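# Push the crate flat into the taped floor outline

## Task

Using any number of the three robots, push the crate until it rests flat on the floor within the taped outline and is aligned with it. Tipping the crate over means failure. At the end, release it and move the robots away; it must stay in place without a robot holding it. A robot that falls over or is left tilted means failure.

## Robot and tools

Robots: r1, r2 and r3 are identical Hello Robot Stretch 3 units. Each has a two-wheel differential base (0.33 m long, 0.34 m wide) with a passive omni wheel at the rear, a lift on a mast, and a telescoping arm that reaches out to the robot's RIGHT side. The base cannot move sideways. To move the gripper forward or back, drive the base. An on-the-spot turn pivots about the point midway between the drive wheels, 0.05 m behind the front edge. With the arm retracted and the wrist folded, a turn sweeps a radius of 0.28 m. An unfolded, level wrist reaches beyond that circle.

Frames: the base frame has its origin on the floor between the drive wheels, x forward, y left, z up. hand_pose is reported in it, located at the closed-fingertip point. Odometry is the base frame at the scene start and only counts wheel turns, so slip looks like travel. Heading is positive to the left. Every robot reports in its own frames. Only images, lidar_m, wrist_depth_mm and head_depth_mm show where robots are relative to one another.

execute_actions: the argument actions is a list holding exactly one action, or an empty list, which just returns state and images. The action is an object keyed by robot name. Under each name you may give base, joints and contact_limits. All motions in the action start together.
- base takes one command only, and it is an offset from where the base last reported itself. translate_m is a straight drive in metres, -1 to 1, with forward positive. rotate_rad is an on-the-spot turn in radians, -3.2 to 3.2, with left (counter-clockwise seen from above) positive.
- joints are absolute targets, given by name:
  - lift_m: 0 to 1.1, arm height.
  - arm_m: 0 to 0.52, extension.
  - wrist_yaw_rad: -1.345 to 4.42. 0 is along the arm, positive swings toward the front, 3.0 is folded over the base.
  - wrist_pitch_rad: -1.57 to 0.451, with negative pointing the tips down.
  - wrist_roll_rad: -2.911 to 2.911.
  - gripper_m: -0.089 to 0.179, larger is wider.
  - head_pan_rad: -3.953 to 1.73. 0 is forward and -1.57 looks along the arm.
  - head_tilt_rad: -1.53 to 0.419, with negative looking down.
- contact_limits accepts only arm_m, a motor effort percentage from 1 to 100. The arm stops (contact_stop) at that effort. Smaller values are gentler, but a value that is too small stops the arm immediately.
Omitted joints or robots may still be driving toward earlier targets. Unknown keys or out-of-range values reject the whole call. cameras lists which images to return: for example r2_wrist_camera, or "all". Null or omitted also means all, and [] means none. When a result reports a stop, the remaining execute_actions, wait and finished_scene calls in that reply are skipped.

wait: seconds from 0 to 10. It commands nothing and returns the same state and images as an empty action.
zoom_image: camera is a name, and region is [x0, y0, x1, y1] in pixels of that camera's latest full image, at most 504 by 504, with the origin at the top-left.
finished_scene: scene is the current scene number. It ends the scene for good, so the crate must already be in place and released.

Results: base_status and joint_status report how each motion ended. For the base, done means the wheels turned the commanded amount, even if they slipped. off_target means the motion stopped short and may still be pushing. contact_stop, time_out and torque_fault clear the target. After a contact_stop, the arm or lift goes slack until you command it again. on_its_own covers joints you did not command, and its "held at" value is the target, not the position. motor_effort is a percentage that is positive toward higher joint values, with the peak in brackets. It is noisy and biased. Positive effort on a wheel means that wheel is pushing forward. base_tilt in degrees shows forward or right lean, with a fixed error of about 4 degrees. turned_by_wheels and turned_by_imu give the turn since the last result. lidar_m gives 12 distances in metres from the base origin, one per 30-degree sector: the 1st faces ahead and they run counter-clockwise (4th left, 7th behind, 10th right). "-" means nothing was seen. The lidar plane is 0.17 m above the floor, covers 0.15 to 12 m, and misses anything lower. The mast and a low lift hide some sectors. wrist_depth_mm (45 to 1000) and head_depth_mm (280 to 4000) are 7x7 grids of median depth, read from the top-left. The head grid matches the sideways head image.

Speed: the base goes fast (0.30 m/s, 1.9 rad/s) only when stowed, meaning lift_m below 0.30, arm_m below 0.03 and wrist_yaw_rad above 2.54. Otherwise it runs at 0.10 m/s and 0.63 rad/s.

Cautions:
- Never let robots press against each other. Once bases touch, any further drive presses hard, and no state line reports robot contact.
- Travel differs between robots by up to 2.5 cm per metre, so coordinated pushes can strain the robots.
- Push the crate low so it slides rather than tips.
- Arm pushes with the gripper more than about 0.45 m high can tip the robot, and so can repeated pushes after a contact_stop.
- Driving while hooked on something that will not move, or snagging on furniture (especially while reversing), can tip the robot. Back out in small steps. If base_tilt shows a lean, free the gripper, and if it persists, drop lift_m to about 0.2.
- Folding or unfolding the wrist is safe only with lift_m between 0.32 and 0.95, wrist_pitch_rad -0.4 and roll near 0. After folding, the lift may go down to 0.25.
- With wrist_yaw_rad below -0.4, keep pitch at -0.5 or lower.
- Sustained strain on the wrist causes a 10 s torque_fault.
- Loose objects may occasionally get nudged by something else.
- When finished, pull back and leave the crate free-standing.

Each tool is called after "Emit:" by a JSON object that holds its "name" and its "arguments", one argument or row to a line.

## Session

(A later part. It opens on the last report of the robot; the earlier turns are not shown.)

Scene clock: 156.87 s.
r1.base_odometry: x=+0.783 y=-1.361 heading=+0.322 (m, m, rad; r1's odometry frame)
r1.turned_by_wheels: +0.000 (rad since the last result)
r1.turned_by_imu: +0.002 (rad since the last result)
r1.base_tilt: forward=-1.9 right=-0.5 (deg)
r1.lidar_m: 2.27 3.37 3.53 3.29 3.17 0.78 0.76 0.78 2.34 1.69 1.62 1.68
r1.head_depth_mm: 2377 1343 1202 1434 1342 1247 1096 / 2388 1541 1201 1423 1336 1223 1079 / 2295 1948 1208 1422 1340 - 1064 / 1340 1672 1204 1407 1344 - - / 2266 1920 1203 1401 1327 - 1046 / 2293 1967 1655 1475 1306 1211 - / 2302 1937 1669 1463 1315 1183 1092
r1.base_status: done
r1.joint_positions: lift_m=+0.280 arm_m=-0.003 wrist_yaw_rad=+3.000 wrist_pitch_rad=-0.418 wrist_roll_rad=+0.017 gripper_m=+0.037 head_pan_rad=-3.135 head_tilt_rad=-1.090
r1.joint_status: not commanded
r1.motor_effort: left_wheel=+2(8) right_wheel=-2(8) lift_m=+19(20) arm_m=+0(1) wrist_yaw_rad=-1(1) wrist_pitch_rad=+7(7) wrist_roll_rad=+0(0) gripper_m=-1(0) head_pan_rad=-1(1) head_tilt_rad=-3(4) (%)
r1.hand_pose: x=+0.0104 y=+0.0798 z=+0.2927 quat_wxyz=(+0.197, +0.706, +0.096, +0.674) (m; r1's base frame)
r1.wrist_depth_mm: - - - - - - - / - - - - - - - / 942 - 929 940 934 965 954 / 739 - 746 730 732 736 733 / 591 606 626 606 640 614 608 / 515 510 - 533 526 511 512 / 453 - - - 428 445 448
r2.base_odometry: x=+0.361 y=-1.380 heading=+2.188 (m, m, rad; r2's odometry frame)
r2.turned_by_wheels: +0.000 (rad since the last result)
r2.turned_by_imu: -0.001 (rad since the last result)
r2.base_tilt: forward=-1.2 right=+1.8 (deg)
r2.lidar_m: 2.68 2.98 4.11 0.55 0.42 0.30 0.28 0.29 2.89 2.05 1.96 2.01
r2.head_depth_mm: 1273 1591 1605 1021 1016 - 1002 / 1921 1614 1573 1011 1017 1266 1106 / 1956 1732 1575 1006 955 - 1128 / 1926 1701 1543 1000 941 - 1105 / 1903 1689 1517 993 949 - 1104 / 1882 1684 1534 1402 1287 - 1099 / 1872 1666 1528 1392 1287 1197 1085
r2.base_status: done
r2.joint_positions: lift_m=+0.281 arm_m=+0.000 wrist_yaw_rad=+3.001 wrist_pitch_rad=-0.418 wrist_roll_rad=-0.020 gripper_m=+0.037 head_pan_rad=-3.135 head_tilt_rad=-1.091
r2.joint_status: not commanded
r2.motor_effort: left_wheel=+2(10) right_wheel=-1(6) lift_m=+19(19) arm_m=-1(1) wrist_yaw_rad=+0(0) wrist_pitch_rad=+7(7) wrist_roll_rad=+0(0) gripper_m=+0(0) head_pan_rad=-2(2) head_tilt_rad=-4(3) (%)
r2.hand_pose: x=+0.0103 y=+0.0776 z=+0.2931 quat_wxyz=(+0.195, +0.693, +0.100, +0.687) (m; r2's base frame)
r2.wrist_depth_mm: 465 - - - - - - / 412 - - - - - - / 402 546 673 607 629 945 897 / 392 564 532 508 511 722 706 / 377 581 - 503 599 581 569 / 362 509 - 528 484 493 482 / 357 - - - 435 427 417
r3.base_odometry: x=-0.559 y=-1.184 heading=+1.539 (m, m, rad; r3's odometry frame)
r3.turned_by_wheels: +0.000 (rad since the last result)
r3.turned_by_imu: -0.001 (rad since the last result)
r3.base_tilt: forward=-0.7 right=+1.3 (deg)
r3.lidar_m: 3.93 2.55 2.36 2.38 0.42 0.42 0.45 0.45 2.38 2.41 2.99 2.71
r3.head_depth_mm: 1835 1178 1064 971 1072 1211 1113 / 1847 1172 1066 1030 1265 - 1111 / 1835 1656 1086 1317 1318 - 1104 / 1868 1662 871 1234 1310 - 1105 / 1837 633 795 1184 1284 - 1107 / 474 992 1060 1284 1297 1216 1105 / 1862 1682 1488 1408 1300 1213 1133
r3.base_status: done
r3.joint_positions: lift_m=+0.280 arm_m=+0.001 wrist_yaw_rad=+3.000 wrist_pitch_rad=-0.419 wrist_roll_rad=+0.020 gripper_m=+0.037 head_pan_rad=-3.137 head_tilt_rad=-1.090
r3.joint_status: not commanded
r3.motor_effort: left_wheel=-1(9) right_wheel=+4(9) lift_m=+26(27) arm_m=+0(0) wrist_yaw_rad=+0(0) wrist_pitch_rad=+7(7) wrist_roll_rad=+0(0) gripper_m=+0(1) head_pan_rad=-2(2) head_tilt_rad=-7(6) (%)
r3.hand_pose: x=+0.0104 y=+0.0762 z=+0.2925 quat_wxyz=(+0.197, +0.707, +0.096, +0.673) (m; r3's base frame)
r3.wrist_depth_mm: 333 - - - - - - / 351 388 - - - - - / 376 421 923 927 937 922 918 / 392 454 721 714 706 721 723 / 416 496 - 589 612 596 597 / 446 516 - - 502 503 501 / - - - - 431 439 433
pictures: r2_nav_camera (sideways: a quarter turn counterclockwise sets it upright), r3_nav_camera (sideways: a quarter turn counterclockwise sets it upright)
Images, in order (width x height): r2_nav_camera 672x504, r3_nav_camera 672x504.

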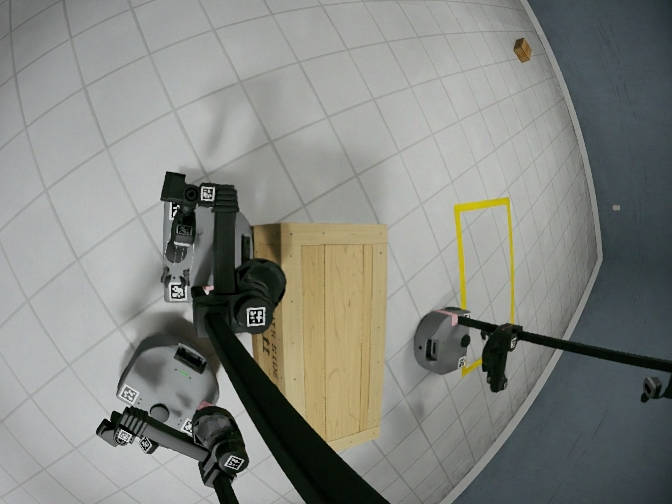

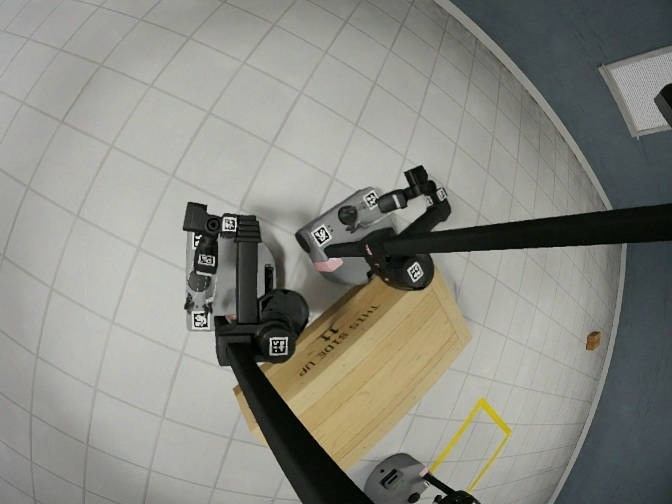

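Emit:
{"name": "execute_actions", "arguments": {
  "actions": [
    {"r3":{"base":{"translate_m":-0.1}}}
  ],
  "cameras": []
}}

Emit:
{"name": "execute_actions", "arguments": {
  "actions": [
    {"r3":{"base":{"rotate_rad":-0.89}}}
  ],
  "cameras": ["r2_nav_camera","r3_nav_camera"]
}}

Scene clock: 161.27 s.
r1.base_odometry: x=+0.783 y=-1.361 heading=+0.322 (m, m, rad; r1's odometry frame)
r1.turned_by_wheels: +0.000 (rad since the last result)
r1.turned_by_imu: +0.001 (rad since the last result)
r1.base_tilt: forward=-1.9 right=-0.4 (deg)
r1.lidar_m: 2.28 3.37 3.48 3.27 3.16 0.79 0.76 0.78 2.33 1.69 1.62 1.68
r1.head_depth_mm: 2343 1343 1197 1435 1337 1239 1097 / 2358 1543 1207 1439 1339 1235 1080 / 2234 1679 1200 1427 1334 - 1066 / 2167 1553 1201 1423 1341 - - / 2320 1950 1203 1407 1322 - 1043 / 2327 1953 1649 1473 1315 1213 - / 2293 1932 1670 1465 1309 1182 1092
r1.base_status: not commanded
r1.joint_positions: lift_m=+0.280 arm_m=-0.003 wrist_yaw_rad=+3.000 wrist_pitch_rad=-0.418 wrist_roll_rad=+0.017 gripper_m=+0.037 head_pan_rad=-3.135 head_tilt_rad=-1.090
r1.joint_status: not commanded
r1.motor_effort: left_wheel=+2(2) right_wheel=-2(2) lift_m=+20(20) arm_m=+0(0) wrist_yaw_rad=+0(1) wrist_pitch_rad=+7(7) wrist_roll_rad=+0(0) gripper_m=+1(1) head_pan_rad=-1(2) head_tilt_rad=-4(4) (%)
r1.hand_pose: x=+0.0104 y=+0.0798 z=+0.2927 quat_wxyz=(+0.197, +0.706, +0.096, +0.674) (m; r1's base frame)
r1.wrist_depth_mm: - - - - - - - / - - - - - - - / 970 - 935 927 942 968 975 / 730 - 736 757 734 745 735 / 592 589 617 603 625 608 604 / 506 507 - 522 528 512 514 / 451 - - - 431 442 438
r2.base_odometry: x=+0.361 y=-1.380 heading=+2.188 (m, m, rad; r2's odometry frame)
r2.turned_by_wheels: +0.000 (rad since the last result)
r2.turned_by_imu: -0.001 (rad since the last result)
r2.base_tilt: forward=-1.0 right=+1.9 (deg)
r2.lidar_m: 2.67 2.99 4.09 0.46 0.42 0.30 0.28 0.29 2.88 2.05 1.96 2.01
r2.head_depth_mm: 1265 1588 1587 1022 1017 - 1006 / 1933 1605 1584 1015 1013 1250 1007 / 1955 1724 1573 1006 951 - 1117 / 1917 1720 1559 996 946 - 1104 / 1902 1707 1509 990 947 - 1105 / 1871 1700 1533 1402 1286 - 1096 / 1869 1673 1512 1390 1280 1201 1091
r2.base_status: not commanded
r2.joint_positions: lift_m=+0.281 arm_m=+0.000 wrist_yaw_rad=+3.001 wrist_pitch_rad=-0.418 wrist_roll_rad=-0.020 gripper_m=+0.037 head_pan_rad=-3.135 head_tilt_rad=-1.091
r2.joint_status: not commanded
r2.motor_effort: left_wheel=+2(2) right_wheel=-2(1) lift_m=+19(19) arm_m=-1(1) wrist_yaw_rad=+0(1) wrist_pitch_rad=+7(7) wrist_roll_rad=+0(0) gripper_m=+0(0) head_pan_rad=-2(3) head_tilt_rad=-4(4) (%)
r2.hand_pose: x=+0.0103 y=+0.0776 z=+0.2931 quat_wxyz=(+0.195, +0.693, +0.100, +0.687) (m; r2's base frame)
r2.wrist_depth_mm: 464 - - - - - - / 418 - - - - - - / 401 547 588 607 969 923 903 / 388 557 478 464 515 728 702 / 376 580 - 398 597 593 573 / 361 514 - 425 481 494 488 / 359 - - - 437 427 419
r3.base_odometry: x=-0.562 y=-1.284 heading=+1.539 (m, m, rad; r3's odometry frame)
r3.turned_by_wheels: +0.000 (rad since the last result)
r3.turned_by_imu: -0.001 (rad since the last result)
r3.base_tilt: forward=-0.7 right=+1.2 (deg)
r3.lidar_m: 4.01 2.59 2.41 0.39 0.36 0.36 0.36 0.35 2.34 2.36 2.95 2.78
r3.head_depth_mm: 1820 1661 1065 976 930 1161 1116 / 1848 1660 1062 991 1070 - 1109 / 1841 1664 1067 1110 1315 - 1098 / 1850 1677 1069 855 1265 - 1104 / 1851 1672 900 807 1161 - 1112 / 371 430 939 1209 1281 1222 1110 / 374 1680 1480 1407 1299 1204 1125
r3.base_status: done
r3.joint_positions: lift_m=+0.280 arm_m=+0.001 wrist_yaw_rad=+3.000 wrist_pitch_rad=-0.419 wrist_roll_rad=+0.020 gripper_m=+0.037 head_pan_rad=-3.137 head_tilt_rad=-1.090
r3.joint_status: not commanded
r3.motor_effort: left_wheel=-1(9) right_wheel=+4(10) lift_m=+27(26) arm_m=+0(0) wrist_yaw_rad=-1(1) wrist_pitch_rad=+7(7) wrist_roll_rad=+0(0) gripper_m=+0(1) head_pan_rad=-2(2) head_tilt_rad=-6(7) (%)
r3.hand_pose: x=+0.0104 y=+0.0762 z=+0.2925 quat_wxyz=(+0.197, +0.707, +0.096, +0.673) (m; r3's base frame)
r3.wrist_depth_mm: 285 - 402 - - - - / 302 332 446 - - - - / 319 355 483 916 934 958 927 / 343 392 545 716 726 726 736 / 364 433 - 583 609 589 591 / 387 446 - - 498 501 499 / - - - - 427 436 435
pictures: none
No camera images: the call's "cameras" was empty. Leave "cameras" out to get every camera's image.

Scene clock: 163.13 s.
r1.base_odometry: x=+0.783 y=-1.361 heading=+0.322 (m, m, rad; r1's odometry frame)
r1.turned_by_wheels: +0.000 (rad since the last result)
r1.turned_by_imu: +0.000 (rad since the last result)
r1.base_tilt: forward=-1.9 right=-0.4 (deg)
r1.lidar_m: 2.27 3.37 3.51 3.27 3.17 0.78 0.76 0.78 2.32 1.69 1.62 1.68
r1.head_depth_mm: 2313 1326 1207 1433 1341 1245 1094 / 2393 1553 1192 1431 1327 1235 1085 / 2325 1937 1206 1412 1341 - 1064 / 2333 1664 1210 1421 1341 - - / 2209 1920 1207 1403 1320 - 1049 / 2303 1927 1646 1478 1323 1216 - / 2310 1939 1661 1467 1304 1184 1094
r1.base_status: not commanded
r1.joint_positions: lift_m=+0.280 arm_m=-0.003 wrist_yaw_rad=+3.000 wrist_pitch_rad=-0.418 wrist_roll_rad=+0.017 gripper_m=+0.037 head_pan_rad=-3.135 head_tilt_rad=-1.090
r1.joint_status: not commanded
r1.motor_effort: left_wheel=+2(2) right_wheel=-2(3) lift_m=+19(20) arm_m=+0(0) wrist_yaw_rad=-1(0) wrist_pitch_rad=+7(7) wrist_roll_rad=+0(0) gripper_m=+0(0) head_pan_rad=-1(1) head_tilt_rad=-4(4) (%)
r1.hand_pose: x=+0.0104 y=+0.0798 z=+0.2927 quat_wxyz=(+0.197, +0.706, +0.096, +0.674) (m; r1's base frame)
r1.wrist_depth_mm: - - - - - - - / - - - - - - - / 954 - 933 960 933 970 949 / 734 - 728 744 746 751 756 / 602 596 630 597 624 613 597 / 509 506 - 530 528 507 522 / 459 - - - 429 444 444
r2.base_odometry: x=+0.361 y=-1.380 heading=+2.188 (m, m, rad; r2's odometry frame)
r2.turned_by_wheels: +0.000 (rad since the last result)
r2.turned_by_imu: +0.000 (rad since the last result)
r2.base_tilt: forward=-1.2 right=+1.7 (deg)
r2.lidar_m: 2.68 3.00 4.09 0.46 0.42 0.30 0.28 0.29 2.89 2.05 1.96 2.01
r2.head_depth_mm: 1276 1583 1601 1021 1015 - 991 / 1924 1613 1573 1012 1013 1260 1119 / 1960 1739 1560 1006 951 - 1125 / 1896 1712 1554 994 940 - 1104 / 1896 1698 1511 992 943 - 1101 / 1872 1693 1532 1404 1294 - 1095 / 1866 1669 1513 1393 1280 1206 1084
r2.base_status: not commanded
r2.joint_positions: lift_m=+0.281 arm_m=+0.000 wrist_yaw_rad=+3.001 wrist_pitch_rad=-0.418 wrist_roll_rad=-0.020 gripper_m=+0.037 head_pan_rad=-3.135 head_tilt_rad=-1.091
r2.joint_status: not commanded
r2.motor_effort: left_wheel=+2(3) right_wheel=-1(1) lift_m=+19(19) arm_m=-1(1) wrist_yaw_rad=+0(0) wrist_pitch_rad=+7(6) wrist_roll_rad=+0(0) gripper_m=+0(0) head_pan_rad=-2(2) head_tilt_rad=-4(4) (%)
r2.hand_pose: x=+0.0103 y=+0.0776 z=+0.2931 quat_wxyz=(+0.195, +0.693, +0.100, +0.687) (m; r2's base frame)
r2.wrist_depth_mm: 462 - - 515 - - - / 411 - - - - - - / 401 545 640 620 975 908 897 / 386 557 481 470 743 717 705 / 377 570 - 496 627 576 565 / 365 516 - 536 488 507 480 / 360 - - - 436 424 422
r3.base_odometry: x=-0.562 y=-1.284 heading=+0.649 (m, m, rad; r3's odometry frame)
r3.turned_by_wheels: -0.890 (rad since the last result)
r3.turned_by_imu: -0.874 (rad since the last result)
r3.base_tilt: forward=-0.7 right=+1.2 (deg)
r3.lidar_m: 2.78 2.81 3.32 2.48 2.43 0.37 0.36 0.37 0.35 0.46 2.35 2.45
r3.head_depth_mm: 1836 1638 1469 1001 1269 1219 1119 / 1805 1609 1065 978 1086 - 1107 / 1592 1591 1067 982 1095 - 1099 / 1784 1639 1067 982 1228 - 1109 / 1854 1677 1072 997 1272 - 1111 / 1847 1672 1075 1001 1264 1187 1111 / 1854 1690 1081 1003 1124 1061 1128
r3.base_status: done
r3.joint_positions: lift_m=+0.280 arm_m=+0.001 wrist_yaw_rad=+3.000 wrist_pitch_rad=-0.419 wrist_roll_rad=+0.020 gripper_m=+0.037 head_pan_rad=-3.137 head_tilt_rad=-1.090
r3.joint_status: not commanded
r3.motor_effort: left_wheel=+2(9) right_wheel=-2(8) lift_m=+26(27) arm_m=+0(0) wrist_yaw_rad=+0(1) wrist_pitch_rad=+7(7) wrist_roll_rad=+0(0) gripper_m=-1(1) head_pan_rad=-2(2) head_tilt_rad=-6(5) (%)
r3.hand_pose: x=+0.0104 y=+0.0762 z=+0.2925 quat_wxyz=(+0.197, +0.707, +0.096, +0.673) (m; r3's base frame)
r3.wrist_depth_mm: - - - - - - - / - - - - - - - / 940 926 941 922 921 915 949 / 711 721 711 725 729 736 722 / 583 583 - 583 609 592 598 / 460 518 - - 499 497 496 / - - - - 427 429 436
pictures: r2_nav_camera (sideways: a quarter turn counterclockwise sets it upright), r3_nav_camera (sideways: a quarter turn counterclockwise sets it upright)
Images, in order (width x height): r2_nav_camera 672x504, r3_nav_camera 672x504.

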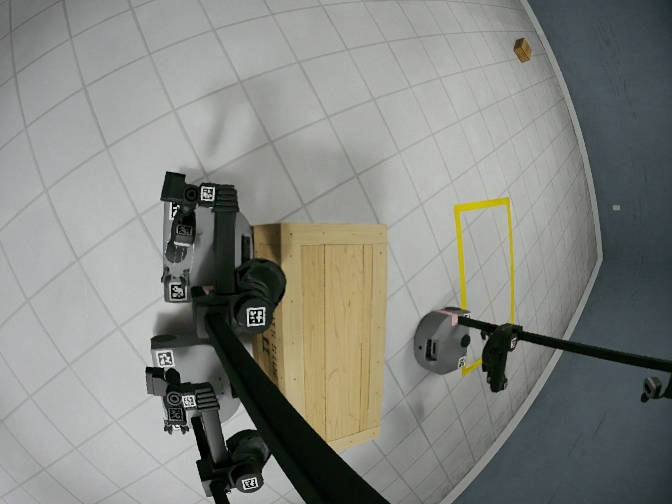

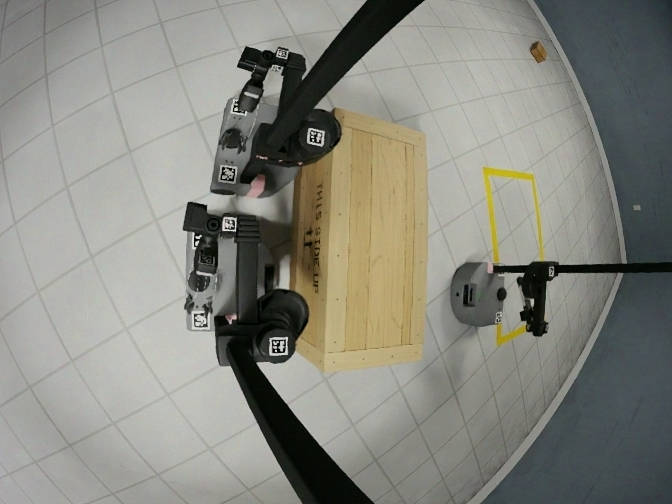

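Spacing ~0.47. Approach, then a cautious 0.3 push.

Emit:
{"name": "execute_actions", "arguments": {
  "actions": [
    {"r3":{"base":{"translate_m":-0.075}}}
  ],
  "cameras": []
}}

Emit:
{"name": "execute_actions", "arguments": {
  "actions": [
    {"r1":{"base":{"translate_m":0.3}},"r2":{"base":{"translate_m":-0.3}},"r3":{"base":{"translate_m":-0.3}}}
  ],
  "cameras": ["r1_nav_camera","r2_nav_camera","r3_nav_camera"]
}}

Scene clock: 166.63 s.
r1.base_odometry: x=+0.783 y=-1.361 heading=+0.322 (m, m, rad; r1's odometry frame)
r1.turned_by_wheels: +0.000 (rad since the last result)
r1.turned_by_imu: +0.001 (rad since the last result)
r1.base_tilt: forward=-2.0 right=-0.5 (deg)
r1.lidar_m: 2.28 3.36 3.50 3.29 3.18 0.78 0.75 0.78 2.33 1.68 1.62 1.68
r1.head_depth_mm: 2369 1335 1211 1430 1349 1241 1096 / 2378 1547 1204 1423 1339 1227 1081 / 2347 1686 1199 1408 1345 - 1069 / 2325 1310 1199 1412 1345 - - / 2206 1928 1207 1405 1316 - 1050 / 2307 1944 1641 1478 1311 1213 - / 2309 1939 1663 1471 1299 1189 1090
r1.base_status: not commanded
r1.joint_positions: lift_m=+0.280 arm_m=-0.003 wrist_yaw_rad=+3.000 wrist_pitch_rad=-0.418 wrist_roll_rad=+0.017 gripper_m=+0.037 head_pan_rad=-3.135 head_tilt_rad=-1.090
r1.joint_status: not commanded
r1.motor_effort: left_wheel=+3(2) right_wheel=-3(3) lift_m=+19(20) arm_m=+1(0) wrist_yaw_rad=+0(0) wrist_pitch_rad=+7(7) wrist_roll_rad=+0(0) gripper_m=+0(0) head_pan_rad=-2(1) head_tilt_rad=-4(4) (%)
r1.hand_pose: x=+0.0104 y=+0.0798 z=+0.2927 quat_wxyz=(+0.197, +0.706, +0.096, +0.674) (m; r1's base frame)
r1.wrist_depth_mm: - - - - - - - / - - - - - - - / 944 - 952 970 948 949 964 / 730 - 735 729 734 736 747 / 593 599 625 598 641 600 597 / 506 506 - 528 526 512 516 / 446 - - - 430 440 447
r2.base_odometry: x=+0.361 y=-1.380 heading=+2.188 (m, m, rad; r2's odometry frame)
r2.turned_by_wheels: +0.000 (rad since the last result)
r2.turned_by_imu: -0.001 (rad since the last result)
r2.base_tilt: forward=-1.1 right=+1.8 (deg)
r2.lidar_m: 2.68 3.00 4.09 0.45 0.42 0.30 0.29 0.29 2.88 2.05 1.96 2.01
r2.head_depth_mm: 1277 1599 1580 1019 1015 - 1022 / 1926 1611 1590 1011 1013 1179 1135 / 1922 1721 1566 1008 952 - 1126 / 1919 1720 1546 998 944 - 1106 / 1912 1694 1518 988 946 - 1105 / 1881 1699 1528 1393 1287 - 1100 / 1857 1669 1521 1388 1278 1202 1090
r2.base_status: not commanded
r2.joint_positions: lift_m=+0.281 arm_m=+0.000 wrist_yaw_rad=+3.001 wrist_pitch_rad=-0.418 wrist_roll_rad=-0.020 gripper_m=+0.037 head_pan_rad=-3.135 head_tilt_rad=-1.091
r2.joint_status: not commanded
r2.motor_effort: left_wheel=+3(2) right_wheel=-1(1) lift_m=+19(19) arm_m=-1(1) wrist_yaw_rad=+0(1) wrist_pitch_rad=+6(7) wrist_roll_rad=+0(0) gripper_m=-1(0) head_pan_rad=-3(2) head_tilt_rad=-4(4) (%)
r2.hand_pose: x=+0.0103 y=+0.0776 z=+0.2931 quat_wxyz=(+0.195, +0.693, +0.100, +0.687) (m; r2's base frame)
r2.wrist_depth_mm: 463 - 572 - - - - / 415 - - - - - - / 399 541 634 928 966 923 896 / 386 505 476 521 742 713 700 / 375 492 - 561 613 584 568 / 368 515 - 531 497 495 481 / 357 - - - 432 425 419
r3.base_odometry: x=-0.622 y=-1.329 heading=+0.649 (m, m, rad; r3's odometry frame)
r3.turned_by_wheels: +0.000 (rad since the last result)
r3.turned_by_imu: +0.000 (rad since the last result)
r3.base_tilt: forward=-0.7 right=+1.3 (deg)
r3.lidar_m: 2.85 2.88 3.27 2.44 2.39 0.29 0.28 0.29 0.41 0.33 2.38 2.48
r3.head_depth_mm: 1838 1648 1507 1000 1238 1212 1112 / 1759 1594 1064 979 926 - 1108 / 1569 1522 1068 980 933 - 1096 / 1791 1611 1071 986 942 - 1106 / 1858 1667 1073 985 1070 - 1111 / 1854 1678 1075 986 1114 1189 1109 / 1860 1688 1075 993 1099 1065 1107
r3.base_status: done
r3.joint_positions: lift_m=+0.280 arm_m=+0.001 wrist_yaw_rad=+3.000 wrist_pitch_rad=-0.419 wrist_roll_rad=+0.020 gripper_m=+0.037 head_pan_rad=-3.137 head_tilt_rad=-1.090
r3.joint_status: not commanded
r3.motor_effort: left_wheel=+2(8) right_wheel=-1(10) lift_m=+27(26) arm_m=+0(0) wrist_yaw_rad=+0(0) wrist_pitch_rad=+7(7) wrist_roll_rad=+0(0) gripper_m=+0(0) head_pan_rad=-2(2) head_tilt_rad=-6(5) (%)
r3.hand_pose: x=+0.0104 y=+0.0762 z=+0.2925 quat_wxyz=(+0.197, +0.707, +0.096, +0.673) (m; r3's base frame)
r3.wrist_depth_mm: - - - - - - - / - - - - - - - / 893 934 928 940 929 935 951 / 660 723 711 734 727 721 726 / 359 588 - 598 611 581 578 / 350 510 - - 498 500 497 / - - - - 425 427 431
pictures: none
No camera images: the call's "cameras" was empty. Leave "cameras" out to get every camera's image.

Scene clock: 169.43 s.
r1.base_odometry: x=+1.068 y=-1.266 heading=+0.322 (m, m, rad; r1's odometry frame)
r1.turned_by_wheels: +0.000 (rad since the last result)
r1.turned_by_imu: +0.001 (rad since the last result)
r1.base_tilt: forward=-1.8 right=-0.4 (deg)
r1.lidar_m: 2.06 3.12 3.24 3.42 3.32 0.81 0.77 5.65 2.10 1.53 1.47 1.52
r1.head_depth_mm: 2347 1341 1232 1452 1344 1246 1098 / 2363 1593 1226 1420 1338 1232 1083 / 2394 1687 1219 1423 1348 - 1056 / 2358 1318 1210 1410 1352 - - / 2273 1887 1205 1415 1325 - 1049 / 2333 1956 1682 1481 1312 1208 - / 2308 1942 1681 1477 1319 1191 1088
r1.base_status: done
r1.joint_positions: lift_m=+0.280 arm_m=-0.003 wrist_yaw_rad=+3.000 wrist_pitch_rad=-0.418 wrist_roll_rad=+0.017 gripper_m=+0.037 head_pan_rad=-3.135 head_tilt_rad=-1.090
r1.joint_status: not commanded
r1.motor_effort: left_wheel=+2(8) right_wheel=-2(6) lift_m=+20(20) arm_m=+0(0) wrist_yaw_rad=+1(0) wrist_pitch_rad=+7(7) wrist_roll_rad=+0(0) gripper_m=+0(1) head_pan_rad=-1(1) head_tilt_rad=-5(4) (%)
r1.hand_pose: x=+0.0104 y=+0.0798 z=+0.2927 quat_wxyz=(+0.197, +0.706, +0.096, +0.674) (m; r1's base frame)
r1.wrist_depth_mm: - - - - - - - / - - - - - - - / 944 - 933 961 953 972 949 / 732 - 731 748 757 759 737 / 596 599 627 616 634 605 604 / 510 517 - 529 526 509 519 / 451 - - - 434 446 442
r2.base_odometry: x=+0.534 y=-1.624 heading=+2.188 (m, m, rad; r2's odometry frame)
r2.turned_by_wheels: +0.000 (rad since the last result)
r2.turned_by_imu: +0.055 (rad since the last result)
r2.base_tilt: forward=-1.2 right=+1.6 (deg)
r2.lidar_m: 3.01 3.25 3.67 0.44 0.40 0.29 0.28 0.28 2.93 2.17 2.09 2.19
r2.head_depth_mm: 1502 1596 1591 1017 976 - 796 / 1945 1699 1572 1014 964 1189 1121 / 1929 1727 1570 1007 951 - 1128 / 1922 1714 1564 998 941 - 1111 / 1902 1706 1551 994 948 - 1107 / 1880 1677 1527 1401 1288 - 1101 / 1874 1675 1520 1392 1283 1194 1086
r2.base_status: translate_m off_target (by the wheels' count: -0.2996 of -0.3000)
r2.joint_positions: lift_m=+0.281 arm_m=+0.000 wrist_yaw_rad=+3.000 wrist_pitch_rad=-0.418 wrist_roll_rad=-0.020 gripper_m=+0.037 head_pan_rad=-3.135 head_tilt_rad=-1.091
r2.joint_status: not commanded
r2.on_its_own: left_wheel is at rest, and its effort (-79) is outside its rest range (-18 to +18); right_wheel is at rest, and its effort (-34) is outside its rest range (-18 to +18)
r2.motor_effort: left_wheel=-79(100) right_wheel=-34(45) lift_m=+19(19) arm_m=-1(1) wrist_yaw_rad=+0(1) wrist_pitch_rad=+6(6) wrist_roll_rad=+0(0) gripper_m=+0(0) head_pan_rad=-2(3) head_tilt_rad=-3(4) (%)
r2.hand_pose: x=+0.0103 y=+0.0777 z=+0.2932 quat_wxyz=(+0.194, +0.693, +0.100, +0.687) (m; r2's base frame)
r2.wrist_depth_mm: 446 - 583 - - - - / 390 - - - - - - / 375 511 633 869 946 938 897 / 369 489 478 499 736 707 700 / 365 487 - 506 620 587 565 / 356 510 - 532 488 499 485 / 342 - - - 432 426 425
r3.base_odometry: x=-0.861 y=-1.510 heading=+0.649 (m, m, rad; r3's odometry frame)
r3.turned_by_wheels: +0.000 (rad since the last result)
r3.turned_by_imu: +0.013 (rad since the last result)
r3.base_tilt: forward=-0.7 right=+1.3 (deg)
r3.lidar_m: 3.11 4.40 3.05 2.29 2.25 0.29 0.28 0.29 0.39 0.33 2.51 2.64
r3.head_depth_mm: 1830 1652 1500 1013 1245 1220 1115 / 1592 1597 1068 980 923 - 1110 / 1568 1532 1067 981 935 - 1101 / 1819 1654 1069 981 939 - 1106 / 1849 1666 1076 984 1035 - 1113 / 1863 1682 1077 991 1068 1192 1105 / 1872 1677 1073 993 1094 1061 1105
r3.base_status: translate_m off_target (by the wheels' count: -0.2997 of -0.3000)
r3.joint_positions: lift_m=+0.280 arm_m=+0.001 wrist_yaw_rad=+3.000 wrist_pitch_rad=-0.419 wrist_roll_rad=+0.020 gripper_m=+0.037 head_pan_rad=-3.137 head_tilt_rad=-1.091
r3.joint_status: not commanded
r3.on_its_own: left_wheel is at rest, and its effort (-26) is outside its rest range (-18 to +18); right_wheel is at rest, and its effort (-58) is outside its rest range (-18 to +18)
r3.motor_effort: left_wheel=-26(85) right_wheel=-58(90) lift_m=+27(26) arm_m=+0(0) wrist_yaw_rad=-1(0) wrist_pitch_rad=+7(7) wrist_roll_rad=+0(0) gripper_m=+0(1) head_pan_rad=-2(2) head_tilt_rad=-6(6) (%)
r3.hand_pose: x=+0.0104 y=+0.0762 z=+0.2925 quat_wxyz=(+0.197, +0.707, +0.096, +0.673) (m; r3's base frame)
r3.wrist_depth_mm: - - - - - - - / - - - - - - - / 923 890 942 935 930 920 935 / 671 708 723 702 731 721 714 / 360 600 - 583 607 595 605 / 348 509 - - 501 500 509 / - - - - 430 434 433
pictures: r1_nav_camera (sideways: a quarter turn counterclockwise sets it upright), r2_nav_camera (sideways: a quarter turn counterclockwise sets it upright), r3_nav_camera (sideways: a quarter turn counterclockwise sets it upright)
Images, in order (width x height): r1_nav_camera 672x504, r2_nav_camera 672x504, r3_nav_camera 672x504.

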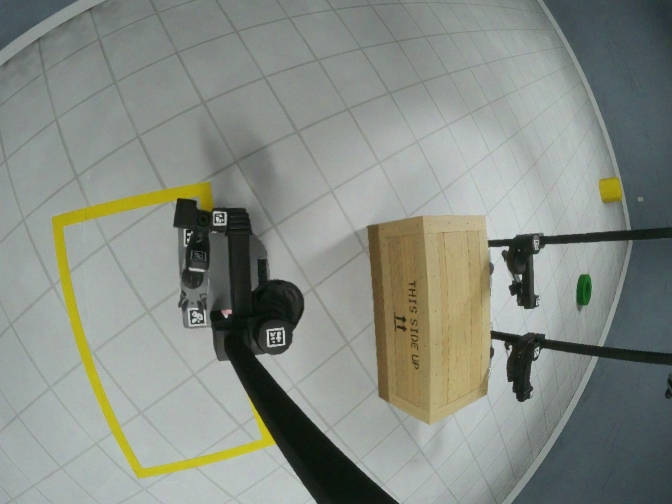

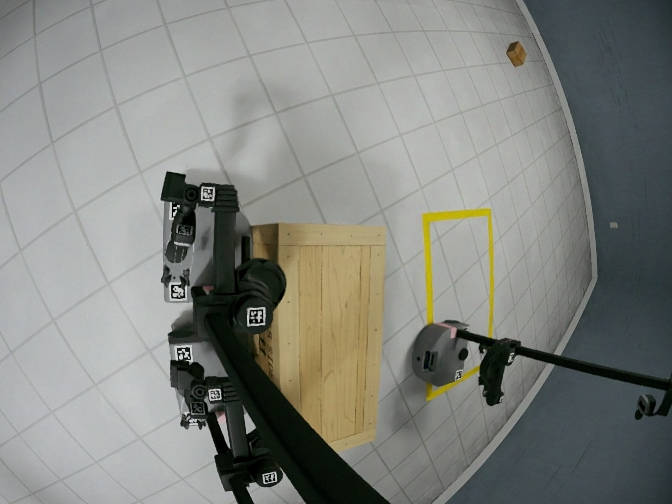

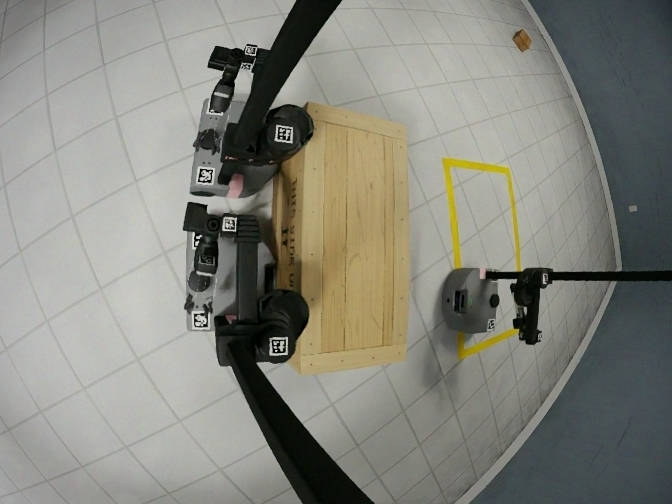

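Emit:
{"name": "execute_actions", "arguments": {
  "actions": [
    {"r1":{"base":{"translate_m":0.6}},"r2":{"base":{"translate_m":-0.6}},"r3":{"base":{"translate_m":-0.6}}}
  ],
  "cameras": ["r1_nav_camera","r2_nav_camera","r3_nav_camera"]
}}

Scene clock: 175.57 s.
r1.base_odometry: x=+1.637 y=-1.075 heading=+0.323 (m, m, rad; r1's odometry frame)
r1.turned_by_wheels: +0.000 (rad since the last result)
r1.turned_by_imu: +0.003 (rad since the last result)
r1.base_tilt: forward=-1.9 right=-0.4 (deg)
r1.lidar_m: 1.64 2.59 2.68 3.67 3.64 0.81 0.77 4.75 1.67 1.21 1.16 1.20
r1.head_depth_mm: 2293 1341 1231 1457 1347 1244 1104 / 2364 1518 1225 1443 1345 1230 1086 / 2366 1491 1221 1420 1341 - 1067 / 2301 1316 1215 1420 1348 - - / 2348 1959 1221 1429 1318 - 1044 / 2308 1925 1687 1474 1317 1213 - / 2299 1932 1659 1466 1311 1187 1096
r1.base_status: done
r1.joint_positions: lift_m=+0.280 arm_m=-0.003 wrist_yaw_rad=+3.000 wrist_pitch_rad=-0.418 wrist_roll_rad=+0.017 gripper_m=+0.037 head_pan_rad=-3.135 head_tilt_rad=-1.090
r1.joint_status: not commanded
r1.motor_effort: left_wheel=+1(8) right_wheel=-3(7) lift_m=+20(19) arm_m=+0(1) wrist_yaw_rad=-1(1) wrist_pitch_rad=+7(7) wrist_roll_rad=+0(0) gripper_m=+1(1) head_pan_rad=-1(1) head_tilt_rad=-5(3) (%)
r1.hand_pose: x=+0.0104 y=+0.0798 z=+0.2927 quat_wxyz=(+0.197, +0.706, +0.096, +0.674) (m; r1's base frame)
r1.wrist_depth_mm: - - - - - - - / - - - - - - - / 915 - 952 971 947 958 949 / 734 - 735 733 735 742 738 / 596 599 641 613 623 605 606 / 510 516 - 516 531 508 513 / 449 - - - 434 445 447
r2.base_odometry: x=+0.881 y=-2.114 heading=+2.187 (m, m, rad; r2's odometry frame)
r2.turned_by_wheels: -0.001 (rad since the last result)
r2.turned_by_imu: +0.024 (rad since the last result)
r2.base_tilt: forward=-1.1 right=+1.8 (deg)
r2.lidar_m: 3.52 3.80 3.19 0.44 0.39 0.29 0.28 0.29 3.21 2.43 2.37 2.48
r2.head_depth_mm: 1909 1596 1592 1020 970 - 769 / 1955 1734 1577 1013 966 1188 1120 / 1949 1745 1554 1005 950 - 1131 / 1932 1726 1556 998 942 - 1106 / 1896 1722 1548 992 946 - 1103 / 1883 1679 1530 1403 1300 - 1095 / 1858 1681 1529 1397 1281 1204 1090
r2.base_status: translate_m off_target (by the wheels' count: -0.5996 of -0.6000)
r2.joint_positions: lift_m=+0.281 arm_m=+0.000 wrist_yaw_rad=+3.000 wrist_pitch_rad=-0.418 wrist_roll_rad=-0.020 gripper_m=+0.037 head_pan_rad=-3.135 head_tilt_rad=-1.091
r2.joint_status: not commanded
r2.on_its_own: left_wheel is at rest, and its effort (-89) is outside its rest range (-18 to +18); right_wheel is at rest, and its effort (-36) is outside its rest range (-18 to +18)
r2.motor_effort: left_wheel=-89(100) right_wheel=-36(48) lift_m=+19(19) arm_m=-1(1) wrist_yaw_rad=+0(0) wrist_pitch_rad=+6(6) wrist_roll_rad=+0(0) gripper_m=+0(0) head_pan_rad=-2(2) head_tilt_rad=-4(4) (%)
r2.hand_pose: x=+0.0103 y=+0.0777 z=+0.2932 quat_wxyz=(+0.194, +0.693, +0.100, +0.687) (m; r2's base frame)
r2.wrist_depth_mm: 436 - 596 - - - - / 384 - - - - - - / 373 498 639 726 971 935 889 / 362 480 474 493 741 713 707 / 363 486 - 498 618 583 570 / 355 501 - 527 487 498 487 / 342 - - - 437 427 419
r3.base_odometry: x=-1.338 y=-1.873 heading=+0.650 (m, m, rad; r3's odometry frame)
r3.turned_by_wheels: +0.001 (rad since the last result)
r3.turned_by_imu: +0.008 (rad since the last result)
r3.base_tilt: forward=-0.7 right=+1.3 (deg)
r3.lidar_m: 3.71 4.93 2.63 2.00 1.97 0.29 0.28 0.29 0.39 0.32 2.79 2.93
r3.head_depth_mm: 1839 1658 1514 1010 1240 1217 1115 / 1564 1521 1063 978 926 - 1110 / 1567 1547 1071 978 929 - 1098 / 1849 1665 1073 983 936 - 1103 / 1859 1675 1075 984 1036 - 1109 / 1862 1678 1074 989 1069 1190 1106 / 1862 1703 1080 988 1090 1058 1116
r3.base_status: translate_m off_target (by the wheels' count: -0.5997 of -0.6000)
r3.joint_positions: lift_m=+0.280 arm_m=+0.001 wrist_yaw_rad=+3.000 wrist_pitch_rad=-0.419 wrist_roll_rad=+0.020 gripper_m=+0.037 head_pan_rad=-3.137 head_tilt_rad=-1.091
r3.joint_status: not commanded
r3.on_its_own: left_wheel is at rest, and its effort (-19) is outside its rest range (-18 to +18); right_wheel is at rest, and its effort (-67) is outside its rest range (-18 to +18)
r3.motor_effort: left_wheel=-19(51) right_wheel=-67(85) lift_m=+26(26) arm_m=+0(1) wrist_yaw_rad=+0(0) wrist_pitch_rad=+7(7) wrist_roll_rad=+0(0) gripper_m=-1(0) head_pan_rad=-2(2) head_tilt_rad=-6(5) (%)
r3.hand_pose: x=+0.0104 y=+0.0762 z=+0.2925 quat_wxyz=(+0.197, +0.707, +0.096, +0.673) (m; r3's base frame)
r3.wrist_depth_mm: - - - - - - - / - - - - - - - / 921 922 931 958 938 937 938 / 701 721 726 709 705 718 729 / 361 581 - 597 614 588 589 / 349 514 - - 495 502 494 / - - - - 426 434 432
pictures: r1_nav_camera (sideways: a quarter turn counterclockwise sets it upright), r2_nav_camera (sideways: a quarter turn counterclockwise sets it upright), r3_nav_camera (sideways: a quarter turn counterclockwise sets it upright)
Images, in order (width x height): r1_nav_camera 672x504, r2_nav_camera 672x504, r3_nav_camera 672x504.

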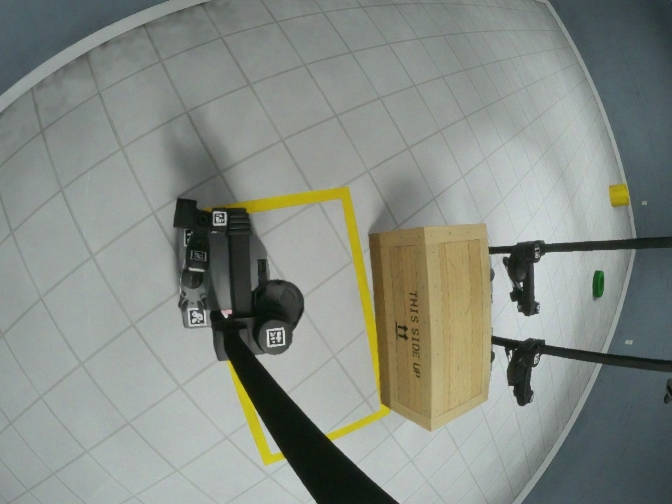

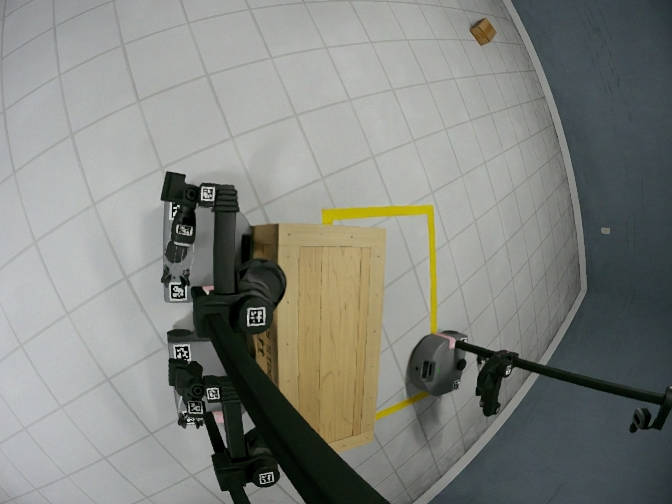

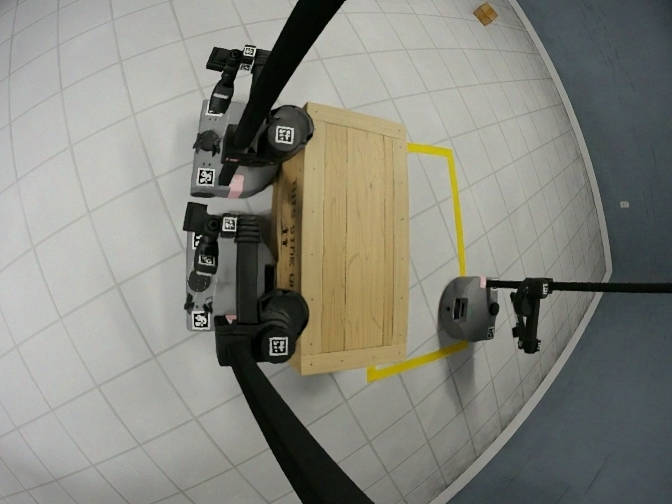

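Emit:
{"name": "execute_actions", "arguments": {
  "actions": [
    {"r1":{"base":{"translate_m":0.5}},"r2":{"base":{"translate_m":-0.48}},"r3":{"base":{"translate_m":-0.54}}}
  ],
  "cameras": ["r1_nav_camera","r2_nav_camera","r3_nav_camera"]
}}

Scene clock: 182.60 s.
r1.base_odometry: x=+2.111 y=-0.917 heading=+0.323 (m, m, rad; r1's odometry frame)
r1.turned_by_wheels: +0.000 (rad since the last result)
r1.turned_by_imu: +0.003 (rad since the last result)
r1.base_tilt: forward=-1.9 right=-0.3 (deg)
r1.lidar_m: 1.27 2.16 2.24 3.06 3.90 0.78 0.70 3.60 1.30 0.94 0.91 0.94
r1.head_depth_mm: 1356 1371 1236 1460 1334 1241 1097 / 2348 1717 1217 1426 1331 1230 1082 / 2365 1470 1198 1417 1351 - 1065 / 2253 1314 1187 1364 1336 - - / 2313 1957 1618 1470 1321 - 1047 / 2335 1945 1685 1472 1316 1217 - / 2325 1956 1655 1467 1306 1191 1092
r1.base_status: done
r1.joint_positions: lift_m=+0.280 arm_m=-0.003 wrist_yaw_rad=+3.000 wrist_pitch_rad=-0.418 wrist_roll_rad=+0.017 gripper_m=+0.037 head_pan_rad=-3.135 head_tilt_rad=-1.090
r1.joint_status: not commanded
r1.motor_effort: left_wheel=+2(8) right_wheel=-2(5) lift_m=+19(19) arm_m=+0(0) wrist_yaw_rad=-1(0) wrist_pitch_rad=+7(7) wrist_roll_rad=+0(0) gripper_m=+0(0) head_pan_rad=-2(1) head_tilt_rad=-4(4) (%)
r1.hand_pose: x=+0.0104 y=+0.0798 z=+0.2927 quat_wxyz=(+0.197, +0.706, +0.096, +0.674) (m; r1's base frame)
r1.wrist_depth_mm: - - - - - - - / - - - - - - - / 943 - 951 935 954 934 948 / 739 - 735 725 743 742 730 / 599 590 623 605 626 611 612 / 517 505 - 521 521 510 515 / 450 - - - 429 445 443
r2.base_odometry: x=+1.158 y=-2.506 heading=+2.187 (m, m, rad; r2's odometry frame)
r2.turned_by_wheels: +0.000 (rad since the last result)
r2.turned_by_imu: +0.008 (rad since the last result)
r2.base_tilt: forward=-1.2 right=+1.8 (deg)
r2.lidar_m: 3.87 4.30 2.91 0.44 0.44 0.30 0.27 0.28 3.28 2.65 2.59 2.72
r2.head_depth_mm: 1975 1627 1122 1022 1124 - 1124 / 1946 1741 1104 1010 1077 1111 1133 / 1924 1732 1567 1003 951 - 1122 / 1900 1728 1563 994 942 - 1107 / 1897 1703 1546 988 943 - 1102 / 1876 1694 1537 1406 1287 - 1101 / 1852 1678 1518 1395 1287 1195 1087
r2.base_status: done
r2.joint_positions: lift_m=+0.281 arm_m=+0.000 wrist_yaw_rad=+3.000 wrist_pitch_rad=-0.418 wrist_roll_rad=-0.020 gripper_m=+0.037 head_pan_rad=-3.135 head_tilt_rad=-1.091
r2.joint_status: not commanded
r2.motor_effort: left_wheel=-1(100) right_wheel=+0(44) lift_m=+19(19) arm_m=-1(1) wrist_yaw_rad=-1(1) wrist_pitch_rad=+7(7) wrist_roll_rad=+0(0) gripper_m=-1(1) head_pan_rad=-2(2) head_tilt_rad=-3(4) (%)
r2.hand_pose: x=+0.0103 y=+0.0777 z=+0.2932 quat_wxyz=(+0.194, +0.693, +0.100, +0.687) (m; r2's base frame)
r2.wrist_depth_mm: 508 - 360 - - - - / 455 - - - - - - / 435 624 639 971 960 922 891 / 416 511 482 737 746 715 695 / 399 465 - 605 626 581 570 / 380 510 - 532 487 496 481 / 361 - - - 434 425 422
r3.base_odometry: x=-1.768 y=-2.200 heading=+0.649 (m, m, rad; r3's odometry frame)
r3.turned_by_wheels: -0.001 (rad since the last result)
r3.turned_by_imu: +0.003 (rad since the last result)
r3.base_tilt: forward=-0.7 right=+1.2 (deg)
r3.lidar_m: 4.25 5.38 2.32 1.75 1.73 0.30 0.27 0.28 0.35 0.32 3.02 3.17
r3.head_depth_mm: 1809 1616 1519 1372 1258 1221 1116 / 1525 1516 1065 978 938 - 1107 / 1567 1553 1064 982 936 - 1094 / 1847 1667 1065 983 939 - 1110 / 1852 1676 1532 985 970 - 1108 / 1870 1683 1518 988 954 1213 1105 / 1874 1676 1522 989 949 1062 1009
r3.base_status: translate_m off_target (by the wheels' count: -0.5396 of -0.5400)
r3.joint_positions: lift_m=+0.280 arm_m=+0.001 wrist_yaw_rad=+3.000 wrist_pitch_rad=-0.419 wrist_roll_rad=+0.020 gripper_m=+0.037 head_pan_rad=-3.137 head_tilt_rad=-1.091
r3.joint_status: not commanded
r3.on_its_own: left_wheel is at rest, and its effort (-59) is outside its rest range (-18 to +18); right_wheel is at rest, and its effort (-40) is outside its rest range (-18 to +18)
r3.motor_effort: left_wheel=-59(76) right_wheel=-40(86) lift_m=+27(26) arm_m=-1(0) wrist_yaw_rad=-1(1) wrist_pitch_rad=+7(7) wrist_roll_rad=-1(0) gripper_m=+0(1) head_pan_rad=-2(2) head_tilt_rad=-7(6) (%)
r3.hand_pose: x=+0.0104 y=+0.0762 z=+0.2925 quat_wxyz=(+0.197, +0.707, +0.096, +0.673) (m; r3's base frame)
r3.wrist_depth_mm: - - - - - - - / - - - - - - - / 944 948 929 917 926 940 939 / 712 713 723 726 716 717 712 / 560 581 - 575 618 593 590 / 390 512 - - 501 491 499 / - - - - 429 438 434
pictures: r1_nav_camera (sideways: a quarter turn counterclockwise sets it upright), r2_nav_camera (sideways: a quarter turn counterclockwise sets it upright), r3_nav_camera (sideways: a quarter turn counterclockwise sets it upright)
Images, in order (width x height): r1_nav_camera 672x504, r2_nav_camera 672x504, r3_nav_camera 672x504.

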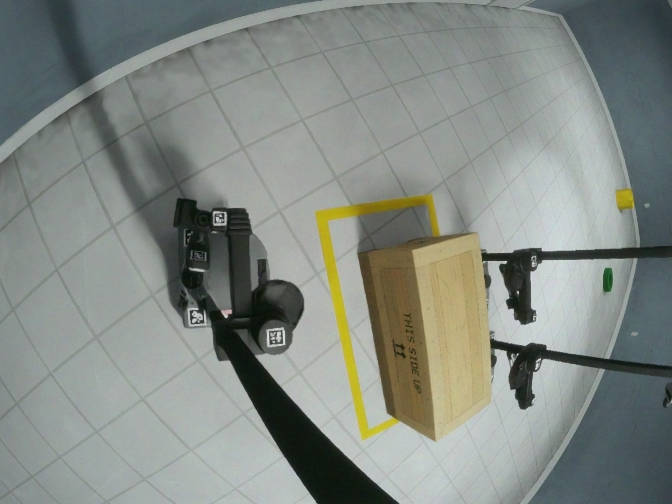

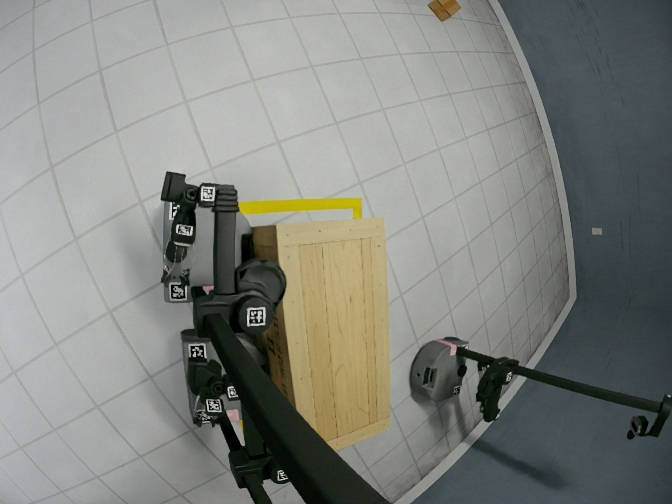

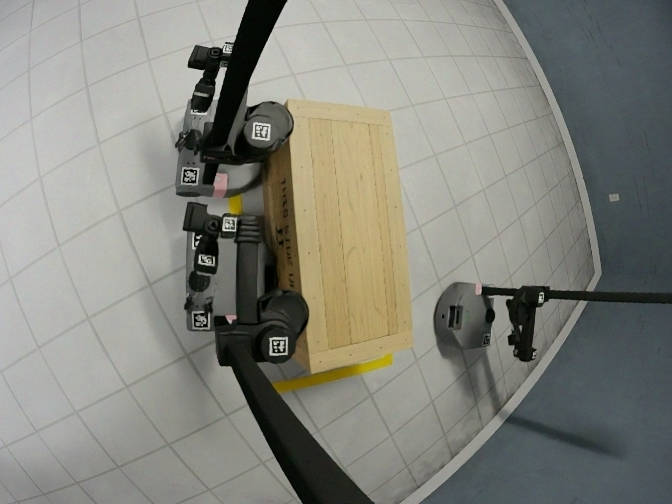

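Looks aligned. Back off and verify.

Emit:
{"name": "execute_actions", "arguments": {
  "actions": [
    {"r2":{"base":{"translate_m":0.35}},"r3":{"base":{"translate_m":0.35}}}
  ],
  "cameras": ["r1_nav_camera","r2_nav_camera","r3_nav_camera"]
}}

Emit:
{"name": "zoom_image", "arguments": {
  "camera": "r2_nav_camera",
  "region": [250, 160, 550, 460]
}}

Emit:
{"name": "zoom_image", "arguments": {
  "camera": "r1_nav_camera",
  "region": [290, 170, 570, 450]
}}

Scene clock: 188.43 s.
r1.base_odometry: x=+2.111 y=-0.917 heading=+0.323 (m, m, rad; r1's odometry frame)
r1.turned_by_wheels: +0.000 (rad since the last result)
r1.turned_by_imu: +0.002 (rad since the last result)
r1.base_tilt: forward=-2.0 right=-0.4 (deg)
r1.lidar_m: 1.28 2.15 2.24 3.07 3.88 0.77 0.71 3.61 1.30 0.94 0.91 0.94
r1.head_depth_mm: 2214 1781 1229 1454 1340 1243 1097 / 2249 1834 1219 1416 1337 1230 1083 / 2196 1750 1194 1408 1345 - 1067 / 1494 1768 1186 1379 1346 - - / 2318 1943 1623 1462 1310 - 1046 / 2295 1946 1666 1478 1312 1212 - / 2307 1929 1678 1461 1309 1181 1094
r1.base_status: not commanded
r1.joint_positions: lift_m=+0.280 arm_m=-0.003 wrist_yaw_rad=+3.000 wrist_pitch_rad=-0.418 wrist_roll_rad=+0.017 gripper_m=+0.037 head_pan_rad=-3.135 head_tilt_rad=-1.090
r1.joint_status: not commanded
r1.motor_effort: left_wheel=+2(1) right_wheel=-2(2) lift_m=+20(20) arm_m=+0(0) wrist_yaw_rad=+0(0) wrist_pitch_rad=+7(7) wrist_roll_rad=+0(0) gripper_m=+0(0) head_pan_rad=-1(1) head_tilt_rad=-4(4) (%)
r1.hand_pose: x=+0.0104 y=+0.0798 z=+0.2927 quat_wxyz=(+0.197, +0.706, +0.096, +0.674) (m; r1's base frame)
r1.wrist_depth_mm: - - - - - - - / - - - - - - - / 953 - 927 964 932 981 983 / 726 - 728 728 737 743 733 / 603 602 622 606 629 595 607 / 505 514 - 519 531 515 515 / 450 - - - 430 444 444
r2.base_odometry: x=+0.956 y=-2.220 heading=+2.187 (m, m, rad; r2's odometry frame)
r2.turned_by_wheels: +0.000 (rad since the last result)
r2.turned_by_imu: -0.001 (rad since the last result)
r2.base_tilt: forward=-1.2 right=+1.7 (deg)
r2.lidar_m: 3.64 3.93 3.09 0.44 1.00 0.67 0.62 3.41 3.26 2.49 2.43 2.57
r2.head_depth_mm: 1773 1239 1152 1421 1338 - 1120 / 1961 1230 1142 1415 1333 1109 1134 / 1947 1215 1127 1395 1335 - 1123 / 1920 1207 1120 1368 1354 - 1103 / 1891 1209 1128 1377 1307 - 1106 / 1879 1678 1520 1401 1285 - 1098 / 1873 1670 1514 1393 1282 1208 1093
r2.base_status: done
r2.joint_positions: lift_m=+0.281 arm_m=+0.000 wrist_yaw_rad=+3.000 wrist_pitch_rad=-0.418 wrist_roll_rad=-0.020 gripper_m=+0.037 head_pan_rad=-3.135 head_tilt_rad=-1.091
r2.joint_status: not commanded
r2.motor_effort: left_wheel=-1(11) right_wheel=+0(6) lift_m=+19(19) arm_m=-1(1) wrist_yaw_rad=+0(0) wrist_pitch_rad=+6(6) wrist_roll_rad=+0(0) gripper_m=+0(0) head_pan_rad=-2(2) head_tilt_rad=-4(4) (%)
r2.hand_pose: x=+0.0103 y=+0.0777 z=+0.2932 quat_wxyz=(+0.194, +0.693, +0.100, +0.687) (m; r2's base frame)
r2.wrist_depth_mm: - - 358 - - - - / - - - - - - - / - - 643 983 964 925 913 / 838 503 482 719 732 721 708 / 666 459 - 624 612 582 573 / 550 527 - 531 482 499 489 / 469 - - - 438 426 419
r3.base_odometry: x=-1.489 y=-1.988 heading=+0.649 (m, m, rad; r3's odometry frame)
r3.turned_by_wheels: +0.000 (rad since the last result)
r3.turned_by_imu: +0.001 (rad since the last result)
r3.base_tilt: forward=-0.7 right=+1.2 (deg)
r3.lidar_m: 3.89 5.09 2.53 1.92 1.90 0.67 0.62 0.63 3.78 0.32 2.87 3.01
r3.head_depth_mm: 1814 1656 1485 1390 1285 1213 1121 / 1654 1166 1102 1354 1316 - 1108 / 1686 1171 1091 1363 1320 - 1096 / 1852 1179 1100 1368 1311 - 1110 / 1848 1179 1102 1361 1290 - 1107 / 1854 1183 1098 1354 1295 1212 1112 / 1864 1181 1094 1360 1301 1064 1006
r3.base_status: done
r3.joint_positions: lift_m=+0.280 arm_m=+0.001 wrist_yaw_rad=+3.000 wrist_pitch_rad=-0.419 wrist_roll_rad=+0.020 gripper_m=+0.037 head_pan_rad=-3.137 head_tilt_rad=-1.091
r3.joint_status: not commanded
r3.motor_effort: left_wheel=+1(48) right_wheel=+1(33) lift_m=+27(26) arm_m=+0(1) wrist_yaw_rad=+0(1) wrist_pitch_rad=+7(7) wrist_roll_rad=+0(0) gripper_m=+0(0) head_pan_rad=-2(2) head_tilt_rad=-6(6) (%)
r3.hand_pose: x=+0.0104 y=+0.0762 z=+0.2925 quat_wxyz=(+0.197, +0.707, +0.096, +0.673) (m; r3's base frame)
r3.wrist_depth_mm: - - - - - - - / - - - - - - - / 910 922 922 911 923 944 952 / 716 711 709 720 708 724 723 / 584 587 - 588 615 593 583 / 495 508 - - 500 502 497 / - - - - 431 435 434
pictures: r1_nav_camera (sideways: a quarter turn counterclockwise sets it upright), r2_nav_camera (sideways: a quarter turn counterclockwise sets it upright), r3_nav_camera (sideways: a quarter turn counterclockwise sets it upright)
Images, in order (width x height): r1_nav_camera 672x504, r2_nav_camera 672x504, r3_nav_camera 672x504.

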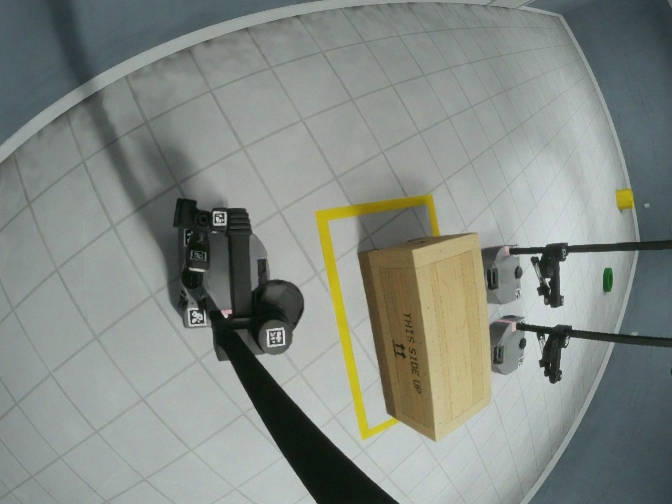

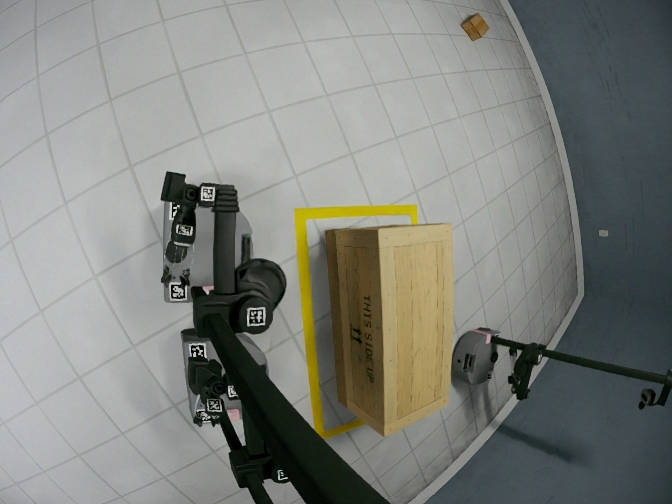

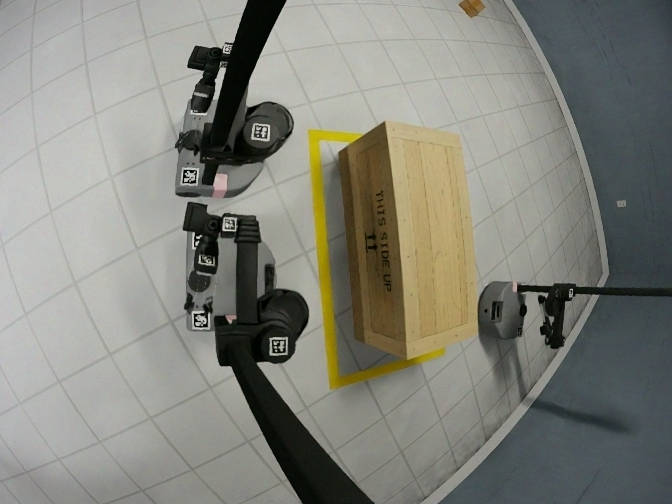

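Region (250, 160, 550, 460) of r2_nav_camera's 672x504 image, scaled by 1.680, with more detail than that image has.

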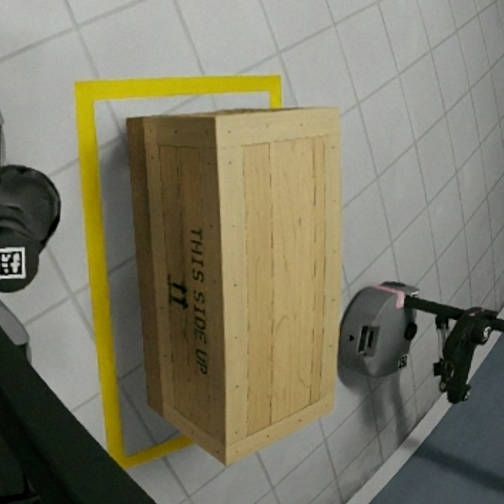

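Region (290, 170, 570, 450) of r1_nav_camera's 672x504 image, scaled by 1.800, with more detail than that image has.

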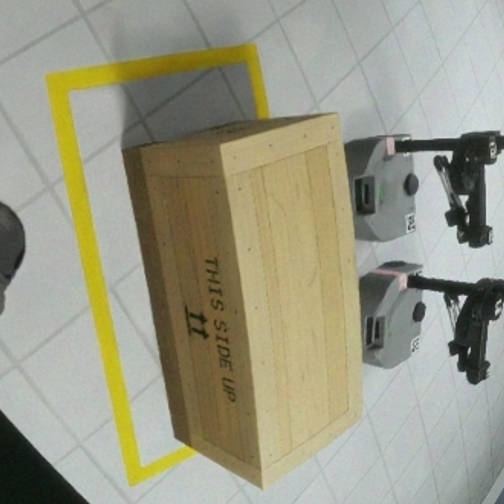

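The crate is inside the outline with about 0.05 m gap at the north end, and it's aligned.

Emit:
{"name": "finished_scene", "arguments": {
  "scene": 2
}}

The scene is finished: the task was done.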